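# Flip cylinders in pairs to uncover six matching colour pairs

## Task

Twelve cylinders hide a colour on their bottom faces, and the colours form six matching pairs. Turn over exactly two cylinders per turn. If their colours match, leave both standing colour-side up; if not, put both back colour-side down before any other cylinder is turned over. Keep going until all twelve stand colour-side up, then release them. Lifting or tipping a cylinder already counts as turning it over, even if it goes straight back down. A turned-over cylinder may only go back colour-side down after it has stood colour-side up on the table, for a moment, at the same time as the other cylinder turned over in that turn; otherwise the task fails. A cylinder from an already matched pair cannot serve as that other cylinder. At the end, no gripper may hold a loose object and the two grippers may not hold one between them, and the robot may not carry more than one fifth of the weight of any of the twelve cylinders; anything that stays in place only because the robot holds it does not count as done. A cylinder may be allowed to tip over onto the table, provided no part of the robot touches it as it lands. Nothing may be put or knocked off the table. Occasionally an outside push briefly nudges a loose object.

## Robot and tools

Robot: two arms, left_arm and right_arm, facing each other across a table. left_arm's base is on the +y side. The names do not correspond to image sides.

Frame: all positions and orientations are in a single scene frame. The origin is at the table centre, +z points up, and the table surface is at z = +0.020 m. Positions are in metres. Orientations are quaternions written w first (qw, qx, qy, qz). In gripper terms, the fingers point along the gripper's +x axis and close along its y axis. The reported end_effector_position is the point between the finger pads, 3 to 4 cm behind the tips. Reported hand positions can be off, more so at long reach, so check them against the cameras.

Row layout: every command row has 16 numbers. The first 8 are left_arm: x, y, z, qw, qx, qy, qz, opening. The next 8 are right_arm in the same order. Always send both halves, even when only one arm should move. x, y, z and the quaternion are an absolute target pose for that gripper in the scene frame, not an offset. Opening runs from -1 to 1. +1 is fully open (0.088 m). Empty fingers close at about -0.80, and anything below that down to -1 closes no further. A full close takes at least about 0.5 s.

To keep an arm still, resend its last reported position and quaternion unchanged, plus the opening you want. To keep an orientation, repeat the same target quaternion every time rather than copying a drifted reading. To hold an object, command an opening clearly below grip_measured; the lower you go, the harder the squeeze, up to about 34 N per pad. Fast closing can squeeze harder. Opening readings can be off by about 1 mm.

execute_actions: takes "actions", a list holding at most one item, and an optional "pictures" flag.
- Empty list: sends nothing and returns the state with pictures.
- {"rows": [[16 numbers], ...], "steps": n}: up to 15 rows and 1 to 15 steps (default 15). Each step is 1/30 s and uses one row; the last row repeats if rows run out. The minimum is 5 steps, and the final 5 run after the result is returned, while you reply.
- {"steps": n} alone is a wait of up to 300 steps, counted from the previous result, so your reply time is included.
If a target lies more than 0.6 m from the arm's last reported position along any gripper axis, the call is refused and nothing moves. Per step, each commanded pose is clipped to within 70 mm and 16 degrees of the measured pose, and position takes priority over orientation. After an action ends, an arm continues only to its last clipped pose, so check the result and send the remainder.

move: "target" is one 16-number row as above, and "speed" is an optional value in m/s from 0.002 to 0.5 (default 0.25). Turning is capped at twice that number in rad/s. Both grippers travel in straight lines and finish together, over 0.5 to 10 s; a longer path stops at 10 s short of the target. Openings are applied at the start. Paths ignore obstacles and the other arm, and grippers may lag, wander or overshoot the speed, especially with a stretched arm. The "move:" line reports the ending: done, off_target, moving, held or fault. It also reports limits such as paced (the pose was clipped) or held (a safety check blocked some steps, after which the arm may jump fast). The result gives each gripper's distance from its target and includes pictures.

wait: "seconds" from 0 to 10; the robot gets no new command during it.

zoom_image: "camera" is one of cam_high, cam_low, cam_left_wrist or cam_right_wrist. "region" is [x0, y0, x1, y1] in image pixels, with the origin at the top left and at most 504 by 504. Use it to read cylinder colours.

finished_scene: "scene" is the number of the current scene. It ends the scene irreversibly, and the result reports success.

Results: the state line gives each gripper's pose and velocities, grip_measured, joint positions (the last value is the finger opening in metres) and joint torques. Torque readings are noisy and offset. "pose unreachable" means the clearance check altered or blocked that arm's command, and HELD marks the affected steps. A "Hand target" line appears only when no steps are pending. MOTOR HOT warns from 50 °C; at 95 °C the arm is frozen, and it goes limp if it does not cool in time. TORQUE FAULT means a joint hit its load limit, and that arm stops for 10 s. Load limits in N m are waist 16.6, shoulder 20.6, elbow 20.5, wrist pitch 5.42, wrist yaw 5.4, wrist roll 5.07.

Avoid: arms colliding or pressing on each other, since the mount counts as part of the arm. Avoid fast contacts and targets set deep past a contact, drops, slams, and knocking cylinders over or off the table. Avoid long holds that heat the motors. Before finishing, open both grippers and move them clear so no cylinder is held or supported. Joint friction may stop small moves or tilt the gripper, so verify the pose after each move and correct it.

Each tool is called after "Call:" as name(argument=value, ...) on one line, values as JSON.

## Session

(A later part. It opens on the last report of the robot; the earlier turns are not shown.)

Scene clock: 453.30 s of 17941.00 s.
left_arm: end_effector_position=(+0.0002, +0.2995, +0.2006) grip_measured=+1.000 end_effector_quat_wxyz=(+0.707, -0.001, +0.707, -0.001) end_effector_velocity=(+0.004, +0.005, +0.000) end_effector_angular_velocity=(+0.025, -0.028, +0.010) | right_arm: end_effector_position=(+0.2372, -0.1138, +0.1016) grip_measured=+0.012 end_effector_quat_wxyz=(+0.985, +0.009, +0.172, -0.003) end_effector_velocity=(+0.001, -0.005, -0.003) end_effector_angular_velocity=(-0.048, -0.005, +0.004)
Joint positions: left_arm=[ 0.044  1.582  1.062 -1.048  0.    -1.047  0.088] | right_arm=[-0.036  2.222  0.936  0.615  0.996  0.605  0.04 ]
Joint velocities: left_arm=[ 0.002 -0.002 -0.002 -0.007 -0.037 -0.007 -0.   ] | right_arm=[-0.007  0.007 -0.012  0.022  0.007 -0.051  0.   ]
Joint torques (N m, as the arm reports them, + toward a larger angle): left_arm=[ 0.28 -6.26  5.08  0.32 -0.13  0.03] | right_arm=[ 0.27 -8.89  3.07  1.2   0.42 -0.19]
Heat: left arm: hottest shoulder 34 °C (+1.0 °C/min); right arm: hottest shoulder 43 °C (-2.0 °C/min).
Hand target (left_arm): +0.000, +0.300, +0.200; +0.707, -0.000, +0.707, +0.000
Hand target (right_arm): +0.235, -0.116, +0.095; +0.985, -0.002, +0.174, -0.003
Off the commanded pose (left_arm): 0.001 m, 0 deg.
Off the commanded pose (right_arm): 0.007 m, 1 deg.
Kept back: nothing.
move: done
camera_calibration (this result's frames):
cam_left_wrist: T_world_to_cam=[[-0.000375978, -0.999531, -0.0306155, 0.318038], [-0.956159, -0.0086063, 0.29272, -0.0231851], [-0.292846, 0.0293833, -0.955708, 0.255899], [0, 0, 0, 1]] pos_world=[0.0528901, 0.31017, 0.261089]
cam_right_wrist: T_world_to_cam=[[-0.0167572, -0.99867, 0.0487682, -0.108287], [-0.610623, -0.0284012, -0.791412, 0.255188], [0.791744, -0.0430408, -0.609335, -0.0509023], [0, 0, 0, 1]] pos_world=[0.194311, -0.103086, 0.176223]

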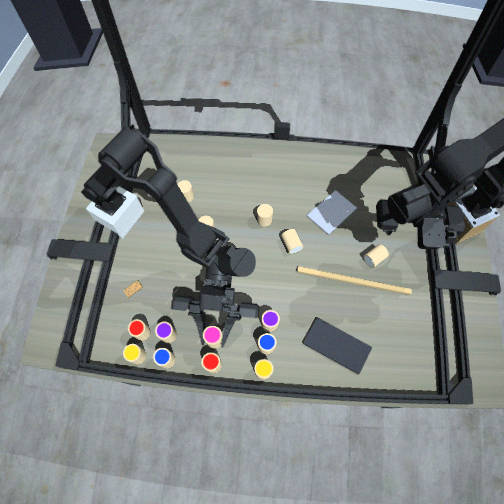

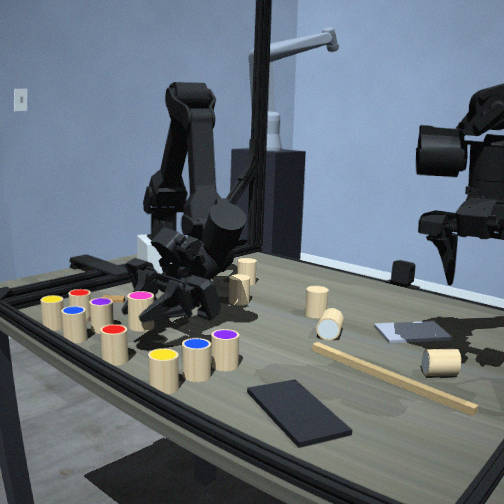

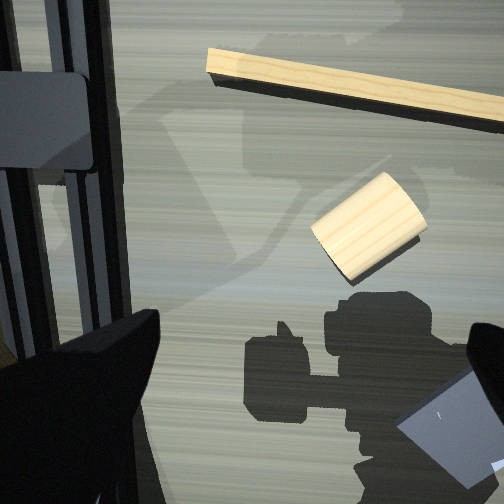

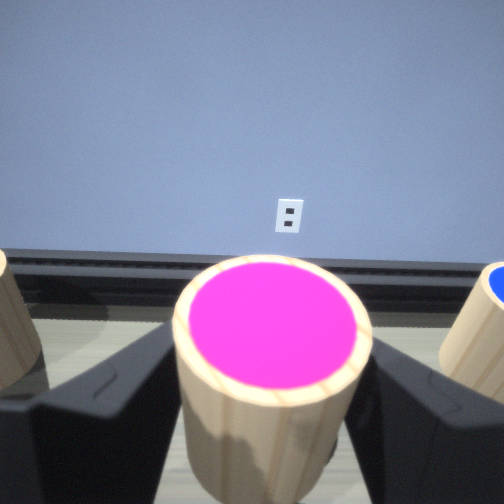

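Call:
move(target=[0,0.3,0.2,0.707,0,0.707,0,1,0.235,-0.116,0.056,0.985,0,0.174,0,-0.3], speed=0.08)

Call:
move(target=[0,0.3,0.2,0.707,0,0.707,0,1,0.235,-0.116,0.056,0.985,0,0.174,0,0.5])

Call:
move(target=[0,0.3,0.2,0.707,0,0.707,0,1,0.195,-0.116,0.15,0.9,0,0.436,0,0.5])

Call:
move(target=[0,0.3,0.2,0.707,0,0.707,0,1,-0.08,-0.03,0.14,0.423,0,0.906,0,0.55], speed=0.35)

Call:
move(target=[0,0.3,0.2,0.707,0,0.707,0,1,-0.08,-0.03,0.057,0.423,0,0.906,0,0.55], speed=0.1)

Call:
move(target=[0,0.3,0.2,0.707,0,0.707,0,1,-0.08,-0.03,0.057,0.423,0,0.906,0,-0.3])

Call:
move(target=[0,0.3,0.2,0.707,0,0.707,0,1,-0.07,-0.04,0.14,0.5,0,0.866,0,-0.3])

Call:
move(target=[0,0.3,0.2,0.707,0,0.707,0,1,0.13,-0.105,0.13,0.94,0,0.342,0,-0.3], speed=0.35)

Call:
move(target=[0,0.3,0.2,0.707,0,0.707,0,1,0.13,-0.105,0.075,0.94,0,0.342,0,-0.3], speed=0.1)

Scene clock: 454.63 s of 17941.00 s.
left_arm: end_effector_position=(+0.0002, +0.2995, +0.2006) grip_measured=+1.000 end_effector_quat_wxyz=(+0.707, -0.001, +0.707, -0.001) end_effector_velocity=(-0.002, +0.009, -0.001) end_effector_angular_velocity=(+0.047, +0.002, +0.005) | right_arm: end_effector_position=(+0.2351, -0.1177, +0.0603) grip_measured=+0.012 end_effector_quat_wxyz=(+0.985, +0.004, +0.173, -0.002) end_effector_velocity=(+0.002, -0.001, -0.002) end_effector_angular_velocity=(-0.016, +0.003, +0.006)
Joint positions: left_arm=[ 0.044  1.582  1.062 -1.048  0.    -1.047  0.088] | right_arm=[-0.036  2.365  0.935  0.755  0.994  0.599  0.04 ]
Joint velocities: left_arm=[-0.002  0.002 -0.002 -0.037 -0.022 -0.007 -0.   ] | right_arm=[-0.007  0.007  0.002  0.007 -0.007 -0.022 -0.   ]
Joint torques (N m, as the arm reports them, + toward a larger angle): left_arm=[-0.15 -6.12  5.21  0.31 -0.1   0.02] | right_arm=[ 0.16 -8.97  4.27  1.2   0.26 -0.21]
Heat: left arm: hottest shoulder 34 °C (+1.0 °C/min); right arm: hottest shoulder 43 °C (-2.0 °C/min).
Hand target (left_arm): +0.000, +0.300, +0.200; +0.707, -0.000, +0.707, +0.000
Hand target (right_arm): +0.235, -0.116, +0.056; +0.985, +0.000, +0.174, -0.000
Off the commanded pose (left_arm): 0.001 m, 0 deg.
Off the commanded pose (right_arm): 0.005 m, 1 deg.
Kept back: nothing.
move: done
camera_calibration (this result's frames):
cam_left_wrist: T_world_to_cam=[[-0.000375978, -0.999531, -0.0306155, 0.318038], [-0.956159, -0.0086063, 0.29272, -0.0231851], [-0.292846, 0.0293833, -0.955708, 0.255899], [0, 0, 0, 1]] pos_world=[0.0528901, 0.31017, 0.261089]
cam_right_wrist: T_world_to_cam=[[-0.0133596, -0.998256, 0.0575001, -0.111521], [-0.612568, -0.0372798, -0.789538, 0.220302], [0.790305, -0.0457706, -0.611002, -0.0744682], [0, 0, 0, 1]] pos_world=[0.192313, -0.106523, 0.134849]

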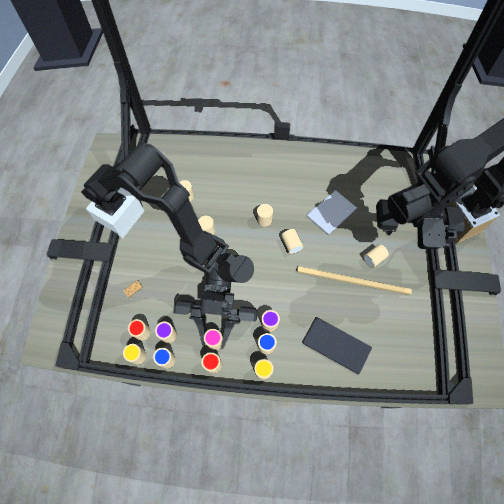

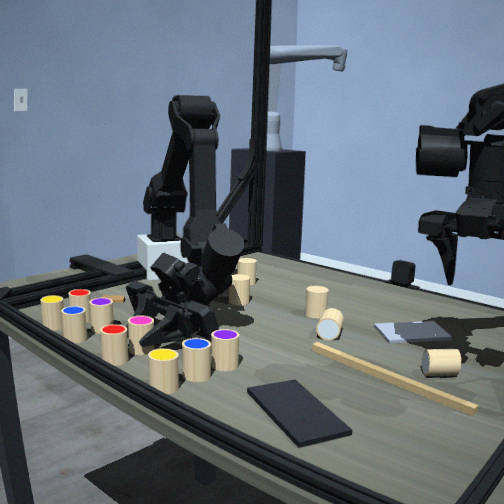

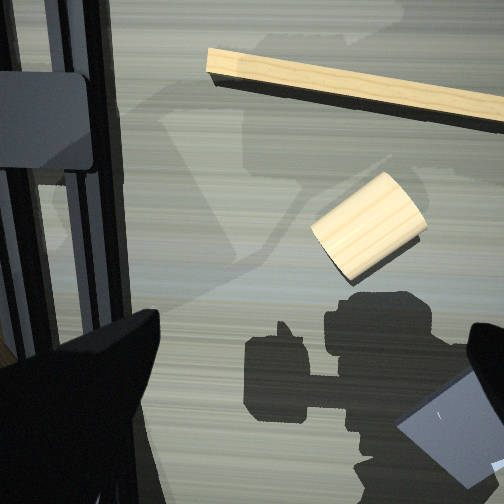

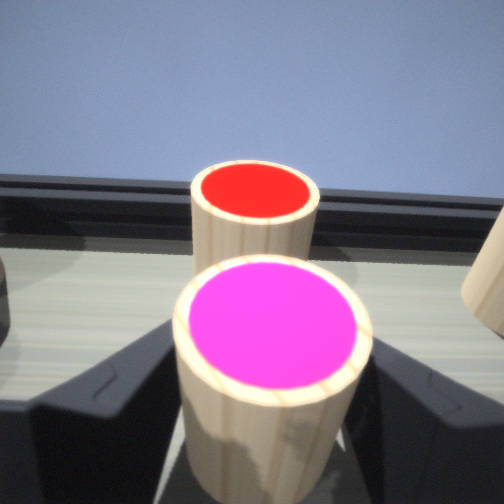

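Scene clock: 455.33 s of 17941.00 s.
left_arm: end_effector_position=(+0.0002, +0.2995, +0.2006) grip_measured=+1.000 end_effector_quat_wxyz=(+0.707, -0.001, +0.707, -0.001) end_effector_velocity=(-0.001, +0.002, +0.000) end_effector_angular_velocity=(+0.010, -0.003, -0.010) | right_arm: end_effector_position=(+0.2354, -0.1172, +0.0602) grip_measured=+0.498 end_effector_quat_wxyz=(+0.985, +0.005, +0.172, -0.002) end_effector_velocity=(-0.001, -0.002, -0.005) end_effector_angular_velocity=(-0.020, +0.012, +0.006)
Joint positions: left_arm=[ 0.044  1.582  1.062 -1.048  0.    -1.047  0.088] | right_arm=[-0.036  2.367  0.938  0.757  0.994  0.599  0.063]
Joint velocities: left_arm=[-0.002 -0.002 -0.002 -0.007 -0.007  0.007  0.   ] | right_arm=[-0.002  0.007 -0.002 -0.007 -0.007 -0.007  0.   ]
Joint torques (N m, as the arm reports them, + toward a larger angle): left_arm=[-0.02 -6.36  5.16  0.35 -0.13 -0.01] | right_arm=[ 0.16 -8.94  4.2   1.16  0.26 -0.21]
Heat: left arm: hottest shoulder 34 °C (+1.0 °C/min); right arm: hottest shoulder 43 °C (-2.0 °C/min).
Hand target (left_arm): +0.000, +0.300, +0.200; +0.707, -0.000, +0.707, +0.000
Hand target (right_arm): +0.235, -0.116, +0.056; +0.985, -0.000, +0.174, -0.000
Off the commanded pose (left_arm): 0.001 m, 0 deg.
Off the commanded pose (right_arm): 0.004 m, 1 deg.
Kept back: nothing.
move: done
camera_calibration (this result's frames):
cam_left_wrist: T_world_to_cam=[[-0.000375978, -0.999531, -0.0306155, 0.318038], [-0.956159, -0.0086063, 0.29272, -0.0231851], [-0.292846, 0.0293833, -0.955708, 0.255899], [0, 0, 0, 1]] pos_world=[0.0528901, 0.31017, 0.261089]
cam_right_wrist: T_world_to_cam=[[-0.0132794, -0.998334, 0.0561509, -0.110907], [-0.611879, -0.036301, -0.790118, 0.220404], [0.79084, -0.0448498, -0.610377, -0.0747829], [0, 0, 0, 1]] pos_world=[0.192529, -0.106076, 0.134727]

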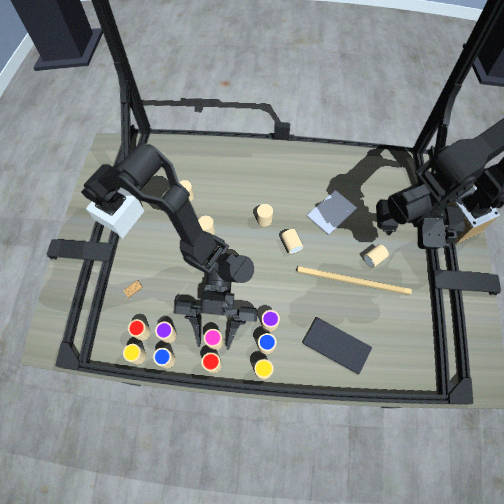

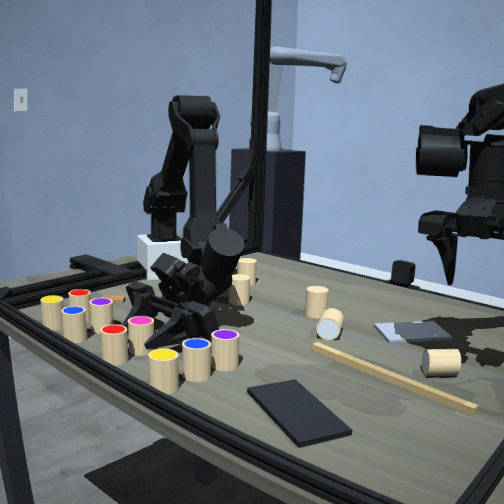

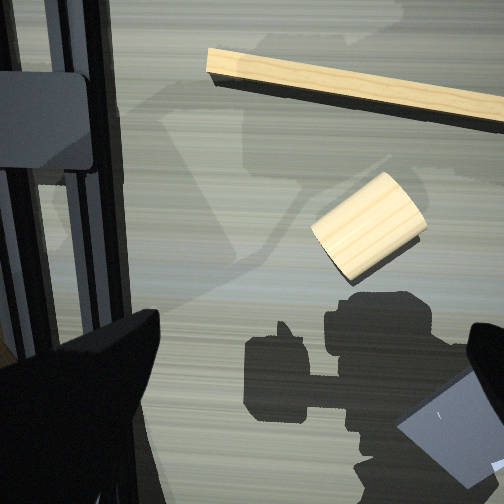

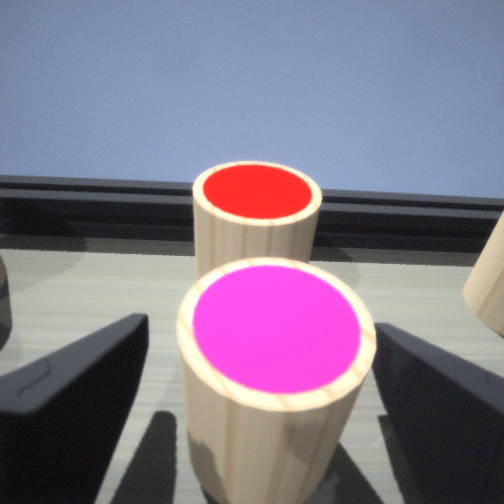

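Scene clock: 457.00 s of 17941.00 s.
left_arm: end_effector_position=(+0.0002, +0.2995, +0.2006) grip_measured=+1.000 end_effector_quat_wxyz=(+0.707, -0.001, +0.707, -0.001) end_effector_velocity=(+0.002, -0.002, +0.002) end_effector_angular_velocity=(-0.011, -0.015, +0.005) | right_arm: end_effector_position=(+0.1938, -0.1169, +0.1442) grip_measured=+0.500 end_effector_quat_wxyz=(+0.899, -0.009, +0.437, +0.002) end_effector_velocity=(-0.001, -0.002, -0.000) end_effector_angular_velocity=(+0.003, +0.024, -0.006)
Joint positions: left_arm=[ 0.044  1.582  1.062 -1.048  0.    -1.047  0.088] | right_arm=[-0.052  1.942  1.193 -0.472  0.58   0.961  0.064]
Joint velocities: left_arm=[-0.002 -0.007  0.002  0.007 -0.007 -0.007 -0.   ] | right_arm=[-0.007 -0.002  0.007 -0.022 -0.022  0.007 -0.   ]
Joint torques (N m, as the arm reports them, + toward a larger angle): left_arm=[ 0.1  -6.17  5.14  0.33 -0.09  0.03] | right_arm=[ -0.32 -11.23   7.01   0.38   0.23   0.18]
Heat: left arm: hottest shoulder 34 °C (+1.0 °C/min); right arm: hottest shoulder 44 °C (-1.0 °C/min).
Hand target (left_arm): +0.000, +0.300, +0.200; +0.707, -0.000, +0.707, +0.000
Hand target (right_arm): +0.196, -0.115, +0.149; +0.900, +0.000, +0.436, +0.003
Off the commanded pose (left_arm): 0.001 m, 0 deg.
Off the commanded pose (right_arm): 0.006 m, 1 deg.
Kept back: nothing.
move: done
camera_calibration (this result's frames):
cam_left_wrist: T_world_to_cam=[[-0.000375978, -0.999531, -0.0306155, 0.318038], [-0.956159, -0.0086063, 0.29272, -0.0231851], [-0.292846, 0.0293833, -0.955708, 0.255899], [0, 0, 0, 1]] pos_world=[0.0528901, 0.31017, 0.261089]
cam_right_wrist: T_world_to_cam=[[0.0385695, -0.996581, 0.0730598, -0.12817], [-0.936309, -0.0615829, -0.345736, 0.257244], [0.349053, -0.0550717, -0.935483, 0.140726], [0, 0, 0, 1]] pos_world=[0.196682, -0.10414, 0.229949]

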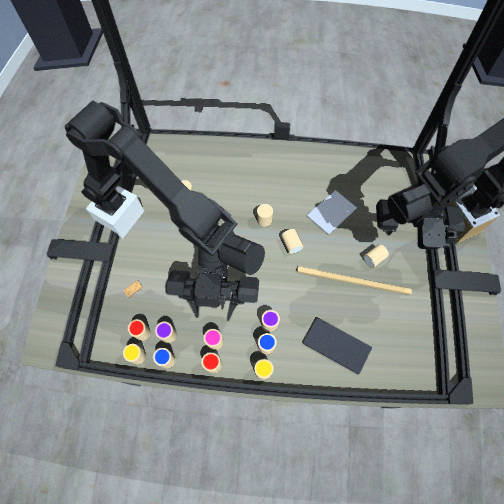

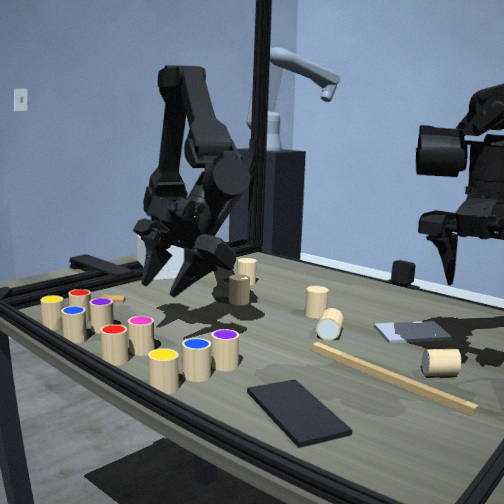

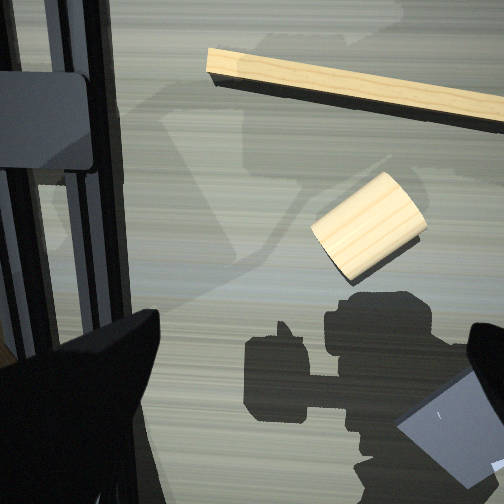

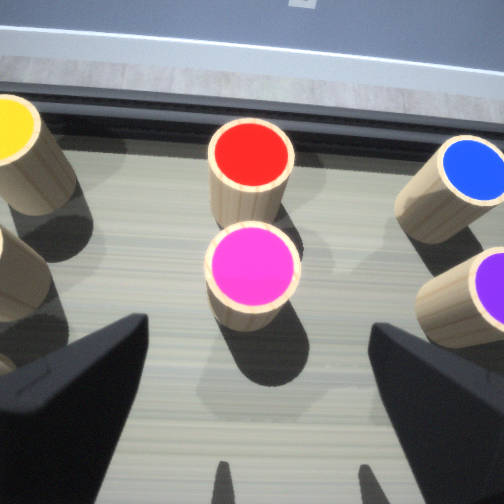

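Scene clock: 459.50 s of 17941.00 s.
left_arm: end_effector_position=(+0.0002, +0.2995, +0.2006) grip_measured=+1.000 end_effector_quat_wxyz=(+0.707, -0.001, +0.707, -0.001) end_effector_velocity=(-0.001, -0.002, +0.000) end_effector_angular_velocity=(-0.010, +0.003, +0.020) | right_arm: end_effector_position=(-0.0781, -0.0311, +0.1438) grip_measured=+0.550 end_effector_quat_wxyz=(+0.427, +0.004, +0.904, +0.011) end_effector_velocity=(+0.000, -0.001, +0.001) end_effector_angular_velocity=(-0.003, +0.024, -0.005)
Joint positions: left_arm=[ 0.044  1.582  1.062 -1.048  0.    -1.047  0.088] | right_arm=[ 0.226  2.23   1.647 -1.138 -0.674  1.297  0.066]
Joint velocities: left_arm=[-0.002 -0.002 -0.002  0.007  0.007 -0.022 -0.001] | right_arm=[-0.007  0.002 -0.002 -0.007 -0.022 -0.007 -0.   ]
Joint torques (N m, as the arm reports them, + toward a larger angle): left_arm=[-0.26 -6.21  5.25  0.29 -0.03  0.02] | right_arm=[ 0.24 -9.93  6.53 -0.34 -0.47  0.17]
Heat: left arm: hottest shoulder 34 °C (+1.0 °C/min); right arm: hottest shoulder 44 °C (-1.0 °C/min).
Hand target (left_arm): +0.000, +0.300, +0.200; +0.707, -0.000, +0.707, +0.000
Hand target (right_arm): -0.079, -0.030, +0.140; +0.424, +0.002, +0.905, +0.005
Off the commanded pose (left_arm): 0.001 m, 0 deg.
Off the commanded pose (right_arm): 0.004 m, 1 deg.
Kept back: nothing.
move: done
camera_calibration (this result's frames):
cam_left_wrist: T_world_to_cam=[[-0.000375978, -0.999531, -0.0306155, 0.318038], [-0.956159, -0.0086063, 0.29272, -0.0231851], [-0.292846, 0.0293833, -0.955708, 0.255899], [0, 0, 0, 1]] pos_world=[0.0528901, 0.31017, 0.261089]
cam_right_wrist: T_world_to_cam=[[0.0670781, -0.997055, -0.0371623, -0.0140769], [-0.539296, -0.067568, 0.839401, -0.131809], [-0.83944, -0.0362639, -0.542241, 0.0912131], [0, 0, 0, 1]] pos_world=[0.00642814, -0.0196338, 0.159577]

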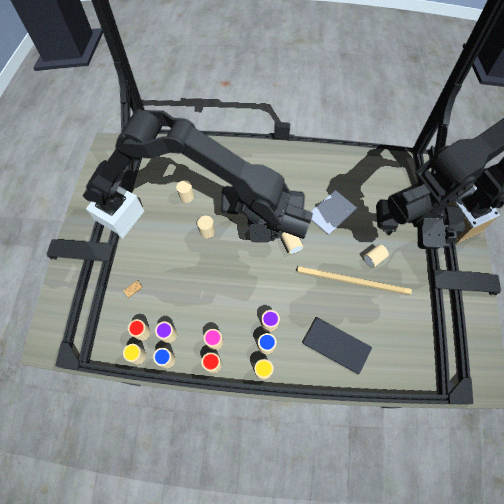

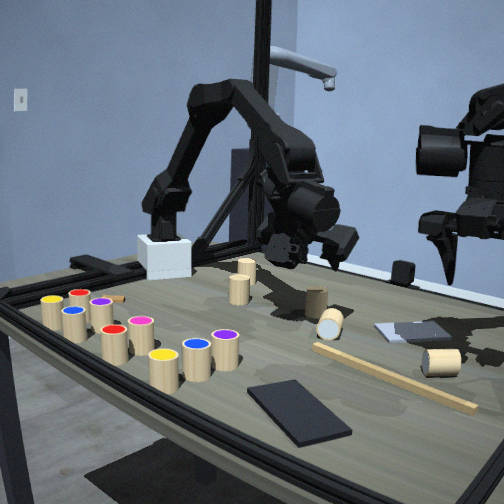

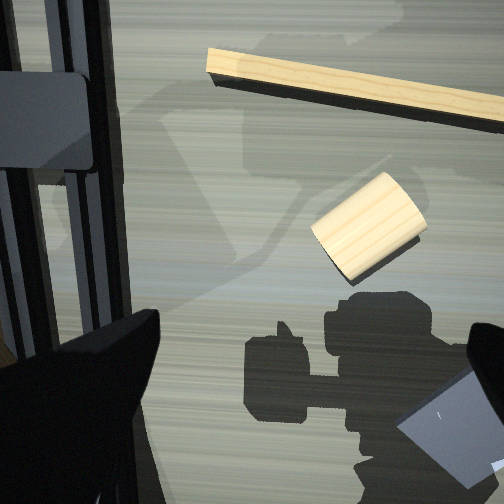

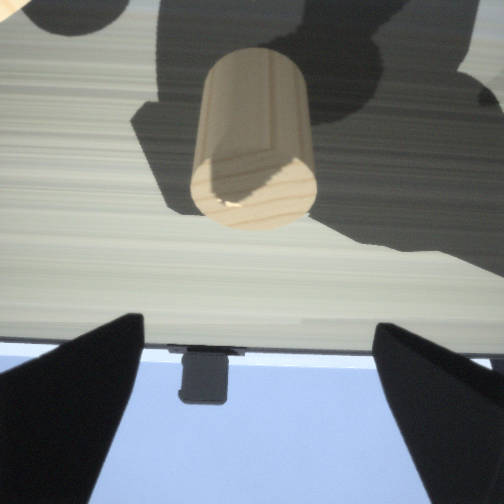

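Scene clock: 460.80 s of 17941.00 s.
left_arm: end_effector_position=(+0.0002, +0.2995, +0.2006) grip_measured=+1.000 end_effector_quat_wxyz=(+0.707, -0.001, +0.707, -0.001) end_effector_velocity=(-0.000, +0.001, +0.001) end_effector_angular_velocity=(+0.006, -0.005, +0.005) | right_arm: end_effector_position=(-0.0781, -0.0276, +0.0643) grip_measured=+0.550 end_effector_quat_wxyz=(+0.426, +0.003, +0.905, +0.010) end_effector_velocity=(+0.003, -0.003, +0.001) end_effector_angular_velocity=(-0.023, -0.005, -0.023)
Joint positions: left_arm=[ 0.044  1.582  1.062 -1.048  0.    -1.047  0.088] | right_arm=[ 0.227  2.383  1.566 -0.906 -0.677  1.299  0.066]
Joint velocities: left_arm=[-0.002 -0.002  0.002 -0.007 -0.007 -0.007 -0.   ] | right_arm=[-0.007 -0.007 -0.007 -0.007  0.007  0.022 -0.   ]
Joint torques (N m, as the arm reports them, + toward a larger angle): left_arm=[-0.03 -6.15  5.1   0.27 -0.08 -0.04] | right_arm=[  0.28 -10.22   3.89   0.01  -0.48   0.18]
Heat: left arm: hottest shoulder 34 °C (+1.0 °C/min); right arm: hottest shoulder 44 °C (-1.0 °C/min).
Hand target (left_arm): +0.000, +0.300, +0.200; +0.707, -0.000, +0.707, +0.000
Hand target (right_arm): -0.080, -0.031, +0.057; +0.423, -0.000, +0.906, +0.000
Off the commanded pose (left_arm): 0.001 m, 0 deg.
Off the commanded pose (right_arm): 0.008 m, 1 deg.
Kept back: nothing.
move: done
camera_calibration (this result's frames):
cam_left_wrist: T_world_to_cam=[[-0.000375978, -0.999531, -0.0306155, 0.318038], [-0.956159, -0.0086063, 0.29272, -0.0231851], [-0.292846, 0.0293833, -0.955708, 0.255899], [0, 0, 0, 1]] pos_world=[0.0528901, 0.31017, 0.261089]
cam_right_wrist: T_world_to_cam=[[0.0662432, -0.997195, -0.0348403, -0.013765], [-0.536817, -0.0650501, 0.841187, -0.0647008], [-0.841094, -0.0370201, -0.53962, 0.0478738], [0, 0, 0, 1]] pos_world=[0.00644568, -0.0161629, 0.0797796]

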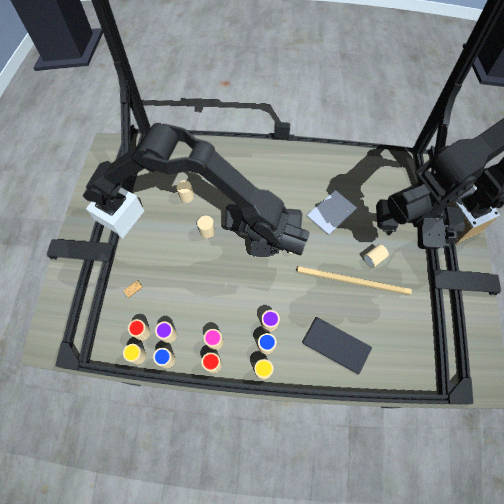

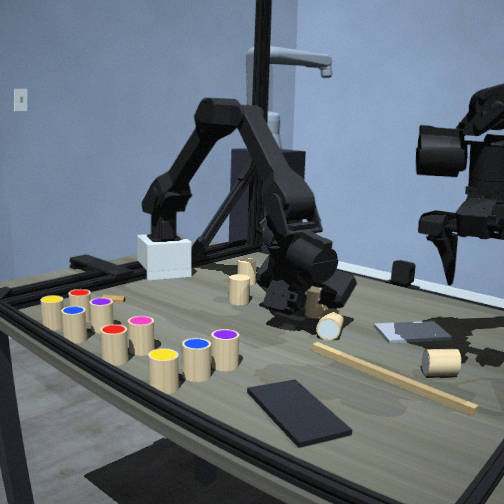

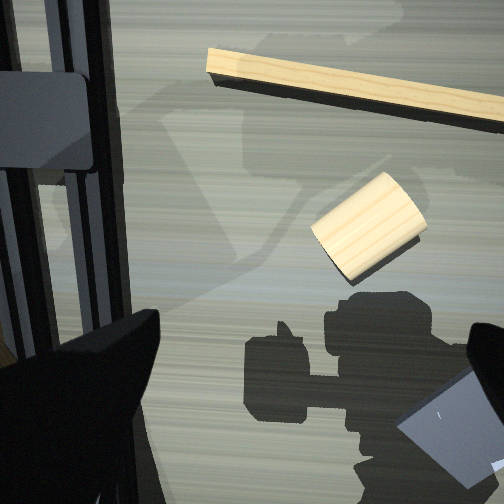

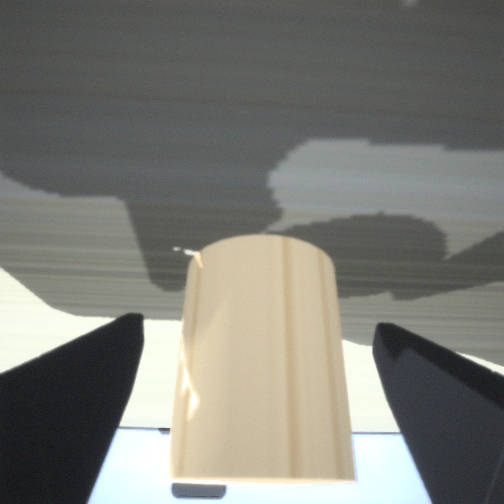

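Scene clock: 461.50 s of 17941.00 s.
left_arm: end_effector_position=(+0.0002, +0.2995, +0.2006) grip_measured=+1.000 end_effector_quat_wxyz=(+0.707, -0.001, +0.707, -0.001) end_effector_velocity=(+0.000, +0.003, +0.000) end_effector_angular_velocity=(+0.010, -0.003, +0.010) | right_arm: end_effector_position=(-0.0783, -0.0278, +0.0641) grip_measured=+0.023 end_effector_quat_wxyz=(+0.425, +0.003, +0.905, +0.009) end_effector_velocity=(+0.000, +0.000, +0.002) end_effector_angular_velocity=(+0.004, +0.007, +0.002)
Joint positions: left_arm=[ 0.044  1.582  1.062 -1.048  0.    -1.047  0.088] | right_arm=[ 0.227  2.384  1.566 -0.907 -0.68   1.299  0.04 ]
Joint velocities: left_arm=[ 0.002 -0.002 -0.002 -0.007 -0.007 -0.007 -0.   ] | right_arm=[-0.002 -0.002  0.002 -0.007 -0.007 -0.007 -0.   ]
Joint torques (N m, as the arm reports them, + toward a larger angle): left_arm=[ 0.06 -6.37  5.21  0.33 -0.07 -0.06] | right_arm=[ 0.26 -9.99  4.51  0.01 -0.41  0.17]
Heat: left arm: hottest shoulder 34 °C (+1.0 °C/min); right arm: hottest shoulder 44 °C (-1.0 °C/min).
Hand target (left_arm): +0.000, +0.300, +0.200; +0.707, -0.000, +0.707, +0.000
Hand target (right_arm): -0.080, -0.030, +0.057; +0.423, +0.000, +0.906, -0.000
Off the commanded pose (left_arm): 0.001 m, 0 deg.
Off the commanded pose (right_arm): 0.008 m, 1 deg.
Kept back: nothing.
move: done
camera_calibration (this result's frames):
cam_left_wrist: T_world_to_cam=[[-0.000375978, -0.999531, -0.0306155, 0.318038], [-0.956159, -0.0086063, 0.29272, -0.0231851], [-0.292846, 0.0293833, -0.955708, 0.255899], [0, 0, 0, 1]] pos_world=[0.0528901, 0.31017, 0.261089]
cam_right_wrist: T_world_to_cam=[[0.0653551, -0.997292, -0.0337221, -0.0140856], [-0.53436, -0.0635184, 0.842867, -0.0645625], [-0.842726, -0.0370659, -0.537065, 0.0473159], [0, 0, 0, 1]] pos_world=[0.00629526, -0.0163946, 0.0793543]

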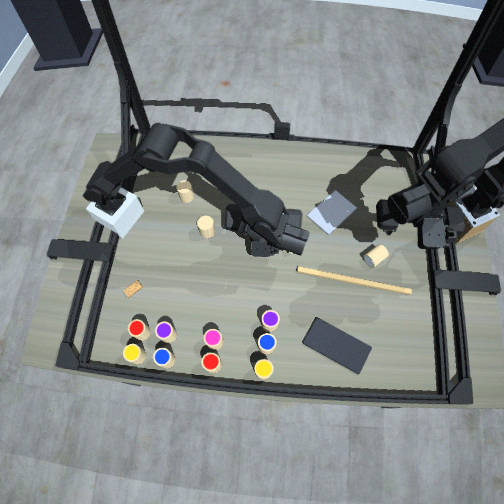

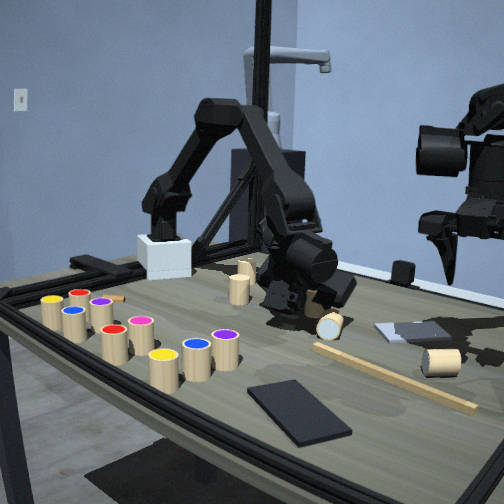

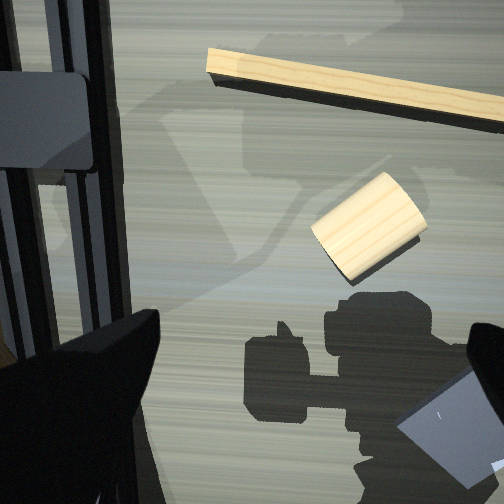

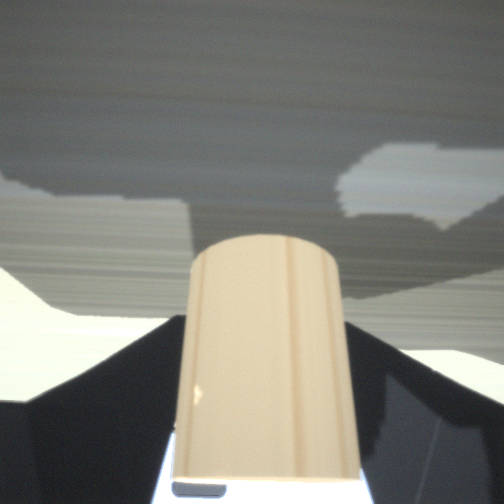

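Scene clock: 462.43 s of 17941.00 s.
left_arm: end_effector_position=(+0.0002, +0.2995, +0.2006) grip_measured=+1.000 end_effector_quat_wxyz=(+0.707, -0.001, +0.707, -0.001) end_effector_velocity=(-0.006, +0.007, -0.000) end_effector_angular_velocity=(+0.028, +0.025, +0.005) | right_arm: end_effector_position=(-0.0695, -0.0417, +0.1333) grip_measured=+0.023 end_effector_quat_wxyz=(+0.497, -0.005, +0.867, -0.006) end_effector_velocity=(+0.001, -0.005, -0.001) end_effector_angular_velocity=(-0.031, -0.002, -0.008)
Joint positions: left_arm=[ 0.044  1.582  1.062 -1.048  0.    -1.047  0.088] | right_arm=[ 0.25   2.188  1.592 -1.098 -0.516  1.353  0.04 ]
Joint velocities: left_arm=[-0.002 -0.002 -0.002 -0.037  0.007 -0.007 -0.   ] | right_arm=[-0.002  0.002 -0.002 -0.022  0.007  0.007 -0.   ]
Joint torques (N m, as the arm reports them, + toward a larger angle): left_arm=[ 0.19 -6.3   5.14  0.31 -0.1   0.  ] | right_arm=[  0.38 -13.24   6.5   -0.34  -0.28   0.17]
Heat: left arm: hottest shoulder 34 °C (+1.0 °C/min); right arm: hottest shoulder 44 °C (-1.0 °C/min).
Hand target (left_arm): +0.000, +0.300, +0.200; +0.707, -0.000, +0.707, +0.000
Hand target (right_arm): -0.070, -0.039, +0.140; +0.500, -0.001, +0.866, -0.000
Off the commanded pose (left_arm): 0.001 m, 0 deg.
Off the commanded pose (right_arm): 0.007 m, 1 deg.
Kept back: nothing.
move: done
camera_calibration (this result's frames):
cam_left_wrist: T_world_to_cam=[[-0.000375978, -0.999531, -0.0306155, 0.318038], [-0.956159, -0.0086063, 0.29272, -0.0231851], [-0.292846, 0.0293833, -0.955708, 0.255899], [0, 0, 0, 1]] pos_world=[0.0528901, 0.31017, 0.261089]
cam_right_wrist: T_world_to_cam=[[0.0679495, -0.997633, 0.0105728, -0.0319232], [-0.665329, -0.0374141, 0.745612, -0.114091], [-0.743451, -0.0576984, -0.666296, 0.114626], [0, 0, 0, 1]] pos_world=[0.0114794, -0.0295025, 0.16178]

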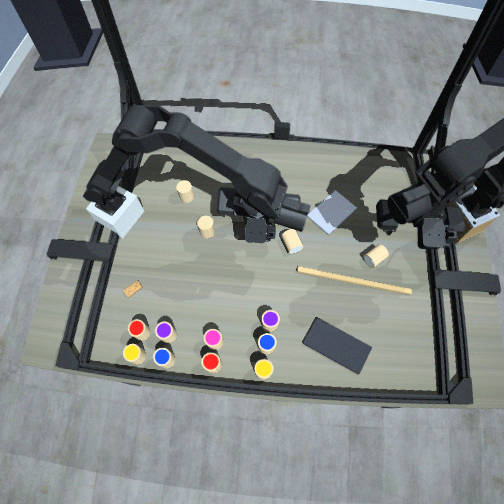

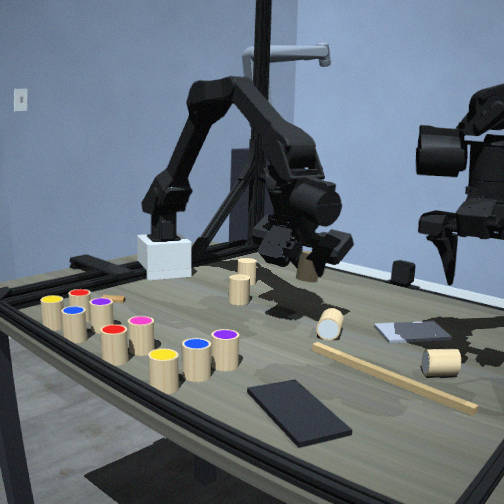

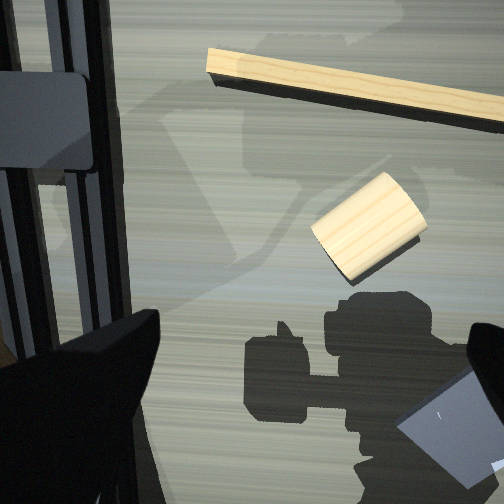

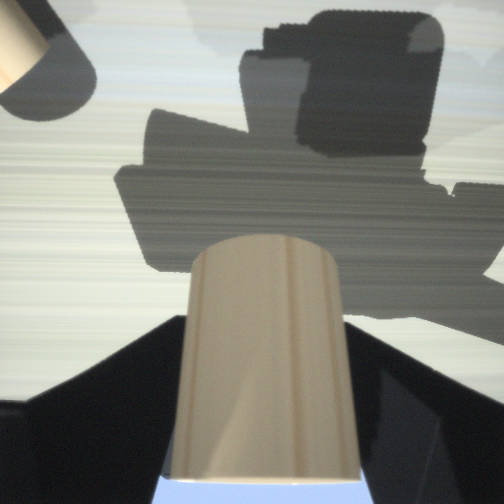

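Scene clock: 465.00 s of 17941.00 s.
left_arm: end_effector_position=(+0.0002, +0.2995, +0.2006) grip_measured=+1.000 end_effector_quat_wxyz=(+0.707, -0.001, +0.707, -0.001) end_effector_velocity=(+0.001, +0.007, -0.000) end_effector_angular_velocity=(+0.030, -0.008, +0.010) | right_arm: end_effector_position=(+0.1285, -0.1032, +0.1273) grip_measured=+0.022 end_effector_quat_wxyz=(+0.938, -0.006, +0.346, -0.004) end_effector_velocity=(+0.002, +0.000, -0.001) end_effector_angular_velocity=(+0.011, +0.001, +0.009)
Joint positions: left_arm=[ 0.044  1.582  1.062 -1.048  0.    -1.047  0.088] | right_arm=[ 0.195  1.981  1.081 -0.412  0.835  1.21   0.04 ]
Joint velocities: left_arm=[ 0.002 -0.002 -0.002 -0.022 -0.022 -0.007  0.   ] | right_arm=[-0.007 -0.007 -0.017  0.037 -0.007 -0.022 -0.   ]
Joint torques (N m, as the arm reports them, + toward a larger angle): left_arm=[ 0.24 -6.18  5.01  0.24 -0.06  0.  ] | right_arm=[ -0.29 -11.49   3.98   0.61   0.57  -0.21]
Heat: left arm: hottest shoulder 34 °C (+1.0 °C/min); right arm: hottest shoulder 45 °C (+0.0 °C/min).
Hand target (left_arm): +0.000, +0.300, +0.200; +0.707, -0.000, +0.707, +0.000
Hand target (right_arm): +0.130, -0.105, +0.130; +0.940, -0.005, +0.342, -0.003
Off the commanded pose (left_arm): 0.001 m, 0 deg.
Off the commanded pose (right_arm): 0.004 m, 1 deg.
Kept back: nothing.
move: done
camera_calibration (this result's frames):
cam_left_wrist: T_world_to_cam=[[-0.000375978, -0.999531, -0.0306155, 0.318038], [-0.956159, -0.0086063, 0.29272, -0.0231851], [-0.292846, 0.0293833, -0.955708, 0.255899], [0, 0, 0, 1]] pos_world=[0.0528901, 0.31017, 0.261089]
cam_right_wrist: T_world_to_cam=[[0.012257, -0.996962, 0.0769254, -0.107875], [-0.85043, -0.0508583, -0.523625, 0.203827], [0.525946, -0.0590016, -0.848469, 0.114242], [0, 0, 0, 1]] pos_world=[0.114578, -0.0904407, 0.211958]

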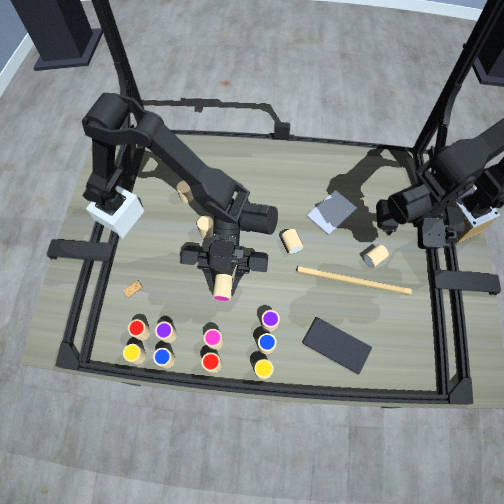

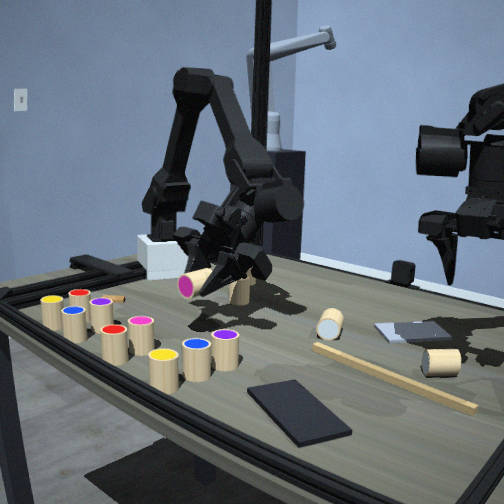

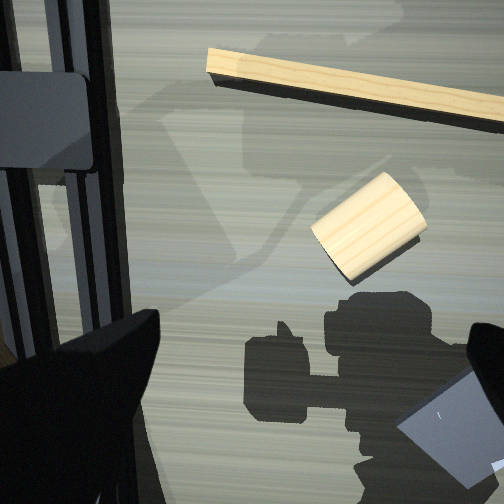

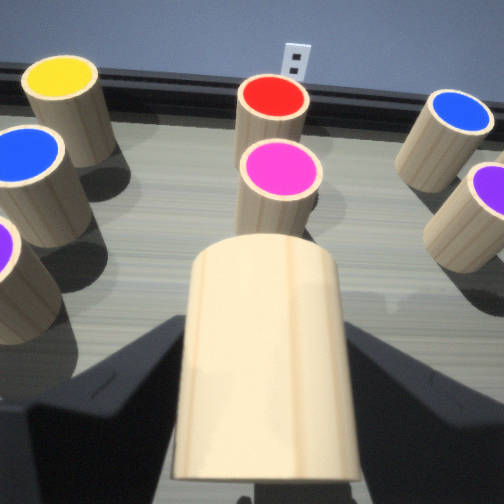

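Scene clock: 465.93 s of 17941.00 s.
left_arm: end_effector_position=(+0.0002, +0.2995, +0.2006) grip_measured=+1.000 end_effector_quat_wxyz=(+0.707, -0.001, +0.707, -0.001) end_effector_velocity=(-0.006, +0.007, -0.000) end_effector_angular_velocity=(+0.028, +0.025, +0.005) | right_arm: end_effector_position=(+0.1295, -0.1016, +0.0811) grip_measured=+0.022 end_effector_quat_wxyz=(+0.940, +0.009, +0.341, +0.003) end_effector_velocity=(+0.000, +0.001, -0.002) end_effector_angular_velocity=(-0.002, +0.006, +0.004)
Joint positions: left_arm=[ 0.044  1.582  1.062 -1.048  0.    -1.047  0.088] | right_arm=[ 0.193  2.098  1.013 -0.188  0.836  1.204  0.04 ]
Joint velocities: left_arm=[-0.002 -0.002 -0.002 -0.037  0.007 -0.007 -0.   ] | right_arm=[-0.002  0.007  0.002  0.007 -0.007 -0.007 -0.   ]
Joint torques (N m, as the arm reports them, + toward a larger angle): left_arm=[ 0.21 -6.27  5.24  0.27 -0.09 -0.01] | right_arm=[-0.31 -8.36  3.45  0.65  0.52 -0.2 ]
Heat: left arm: hottest shoulder 34 °C (+1.0 °C/min); right arm: hottest shoulder 45 °C (+0.0 °C/min).
Hand target (left_arm): +0.000, +0.300, +0.200; +0.707, -0.000, +0.707, +0.000
Hand target (right_arm): +0.130, -0.106, +0.075; +0.940, -0.000, +0.342, -0.000
Off the commanded pose (left_arm): 0.001 m, 0 deg.
Off the commanded pose (right_arm): 0.007 m, 1 deg.
Kept back: nothing.
move: done
camera_calibration (this result's frames):
cam_left_wrist: T_world_to_cam=[[-0.000375978, -0.999531, -0.0306155, 0.318038], [-0.956159, -0.0086063, 0.29272, -0.0231851], [-0.292846, 0.0293833, -0.955708, 0.255899], [0, 0, 0, 1]] pos_world=[0.0528901, 0.31017, 0.261089]
cam_right_wrist: T_world_to_cam=[[0.0139719, -0.99893, 0.0440979, -0.100519], [-0.8452, -0.0353634, -0.533279, 0.182248], [0.534267, -0.0298206, -0.844789, 0.0761817], [0, 0, 0, 1]] pos_world=[0.114739, -0.0916944, 0.165979]

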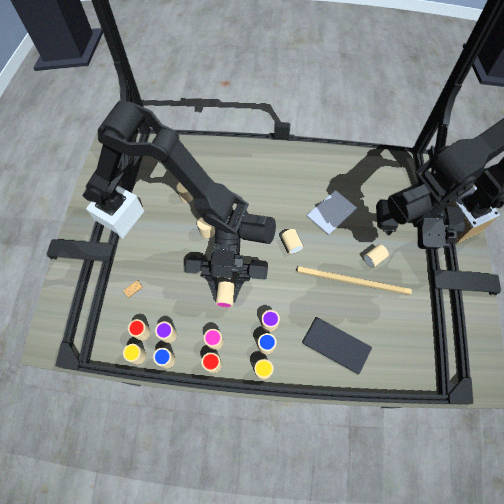

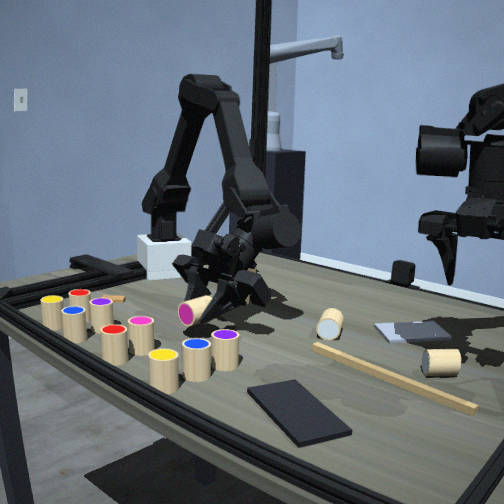

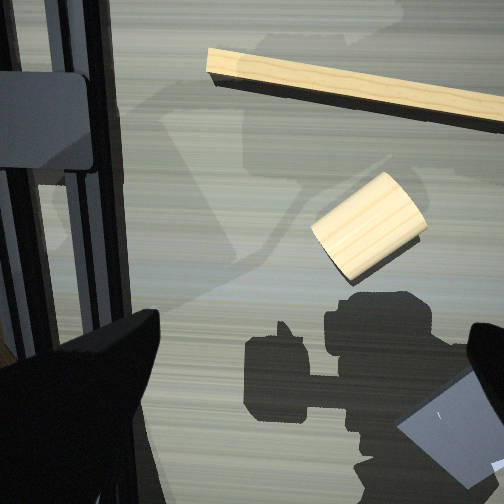

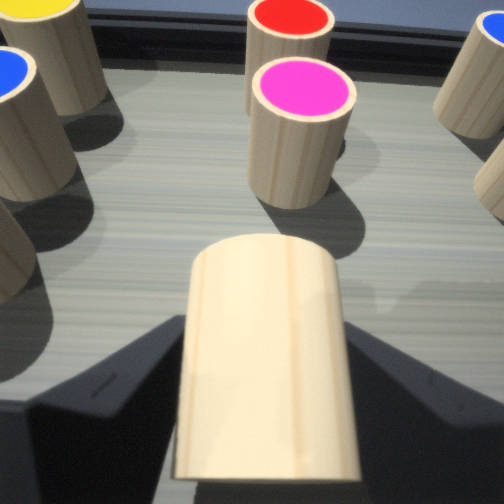

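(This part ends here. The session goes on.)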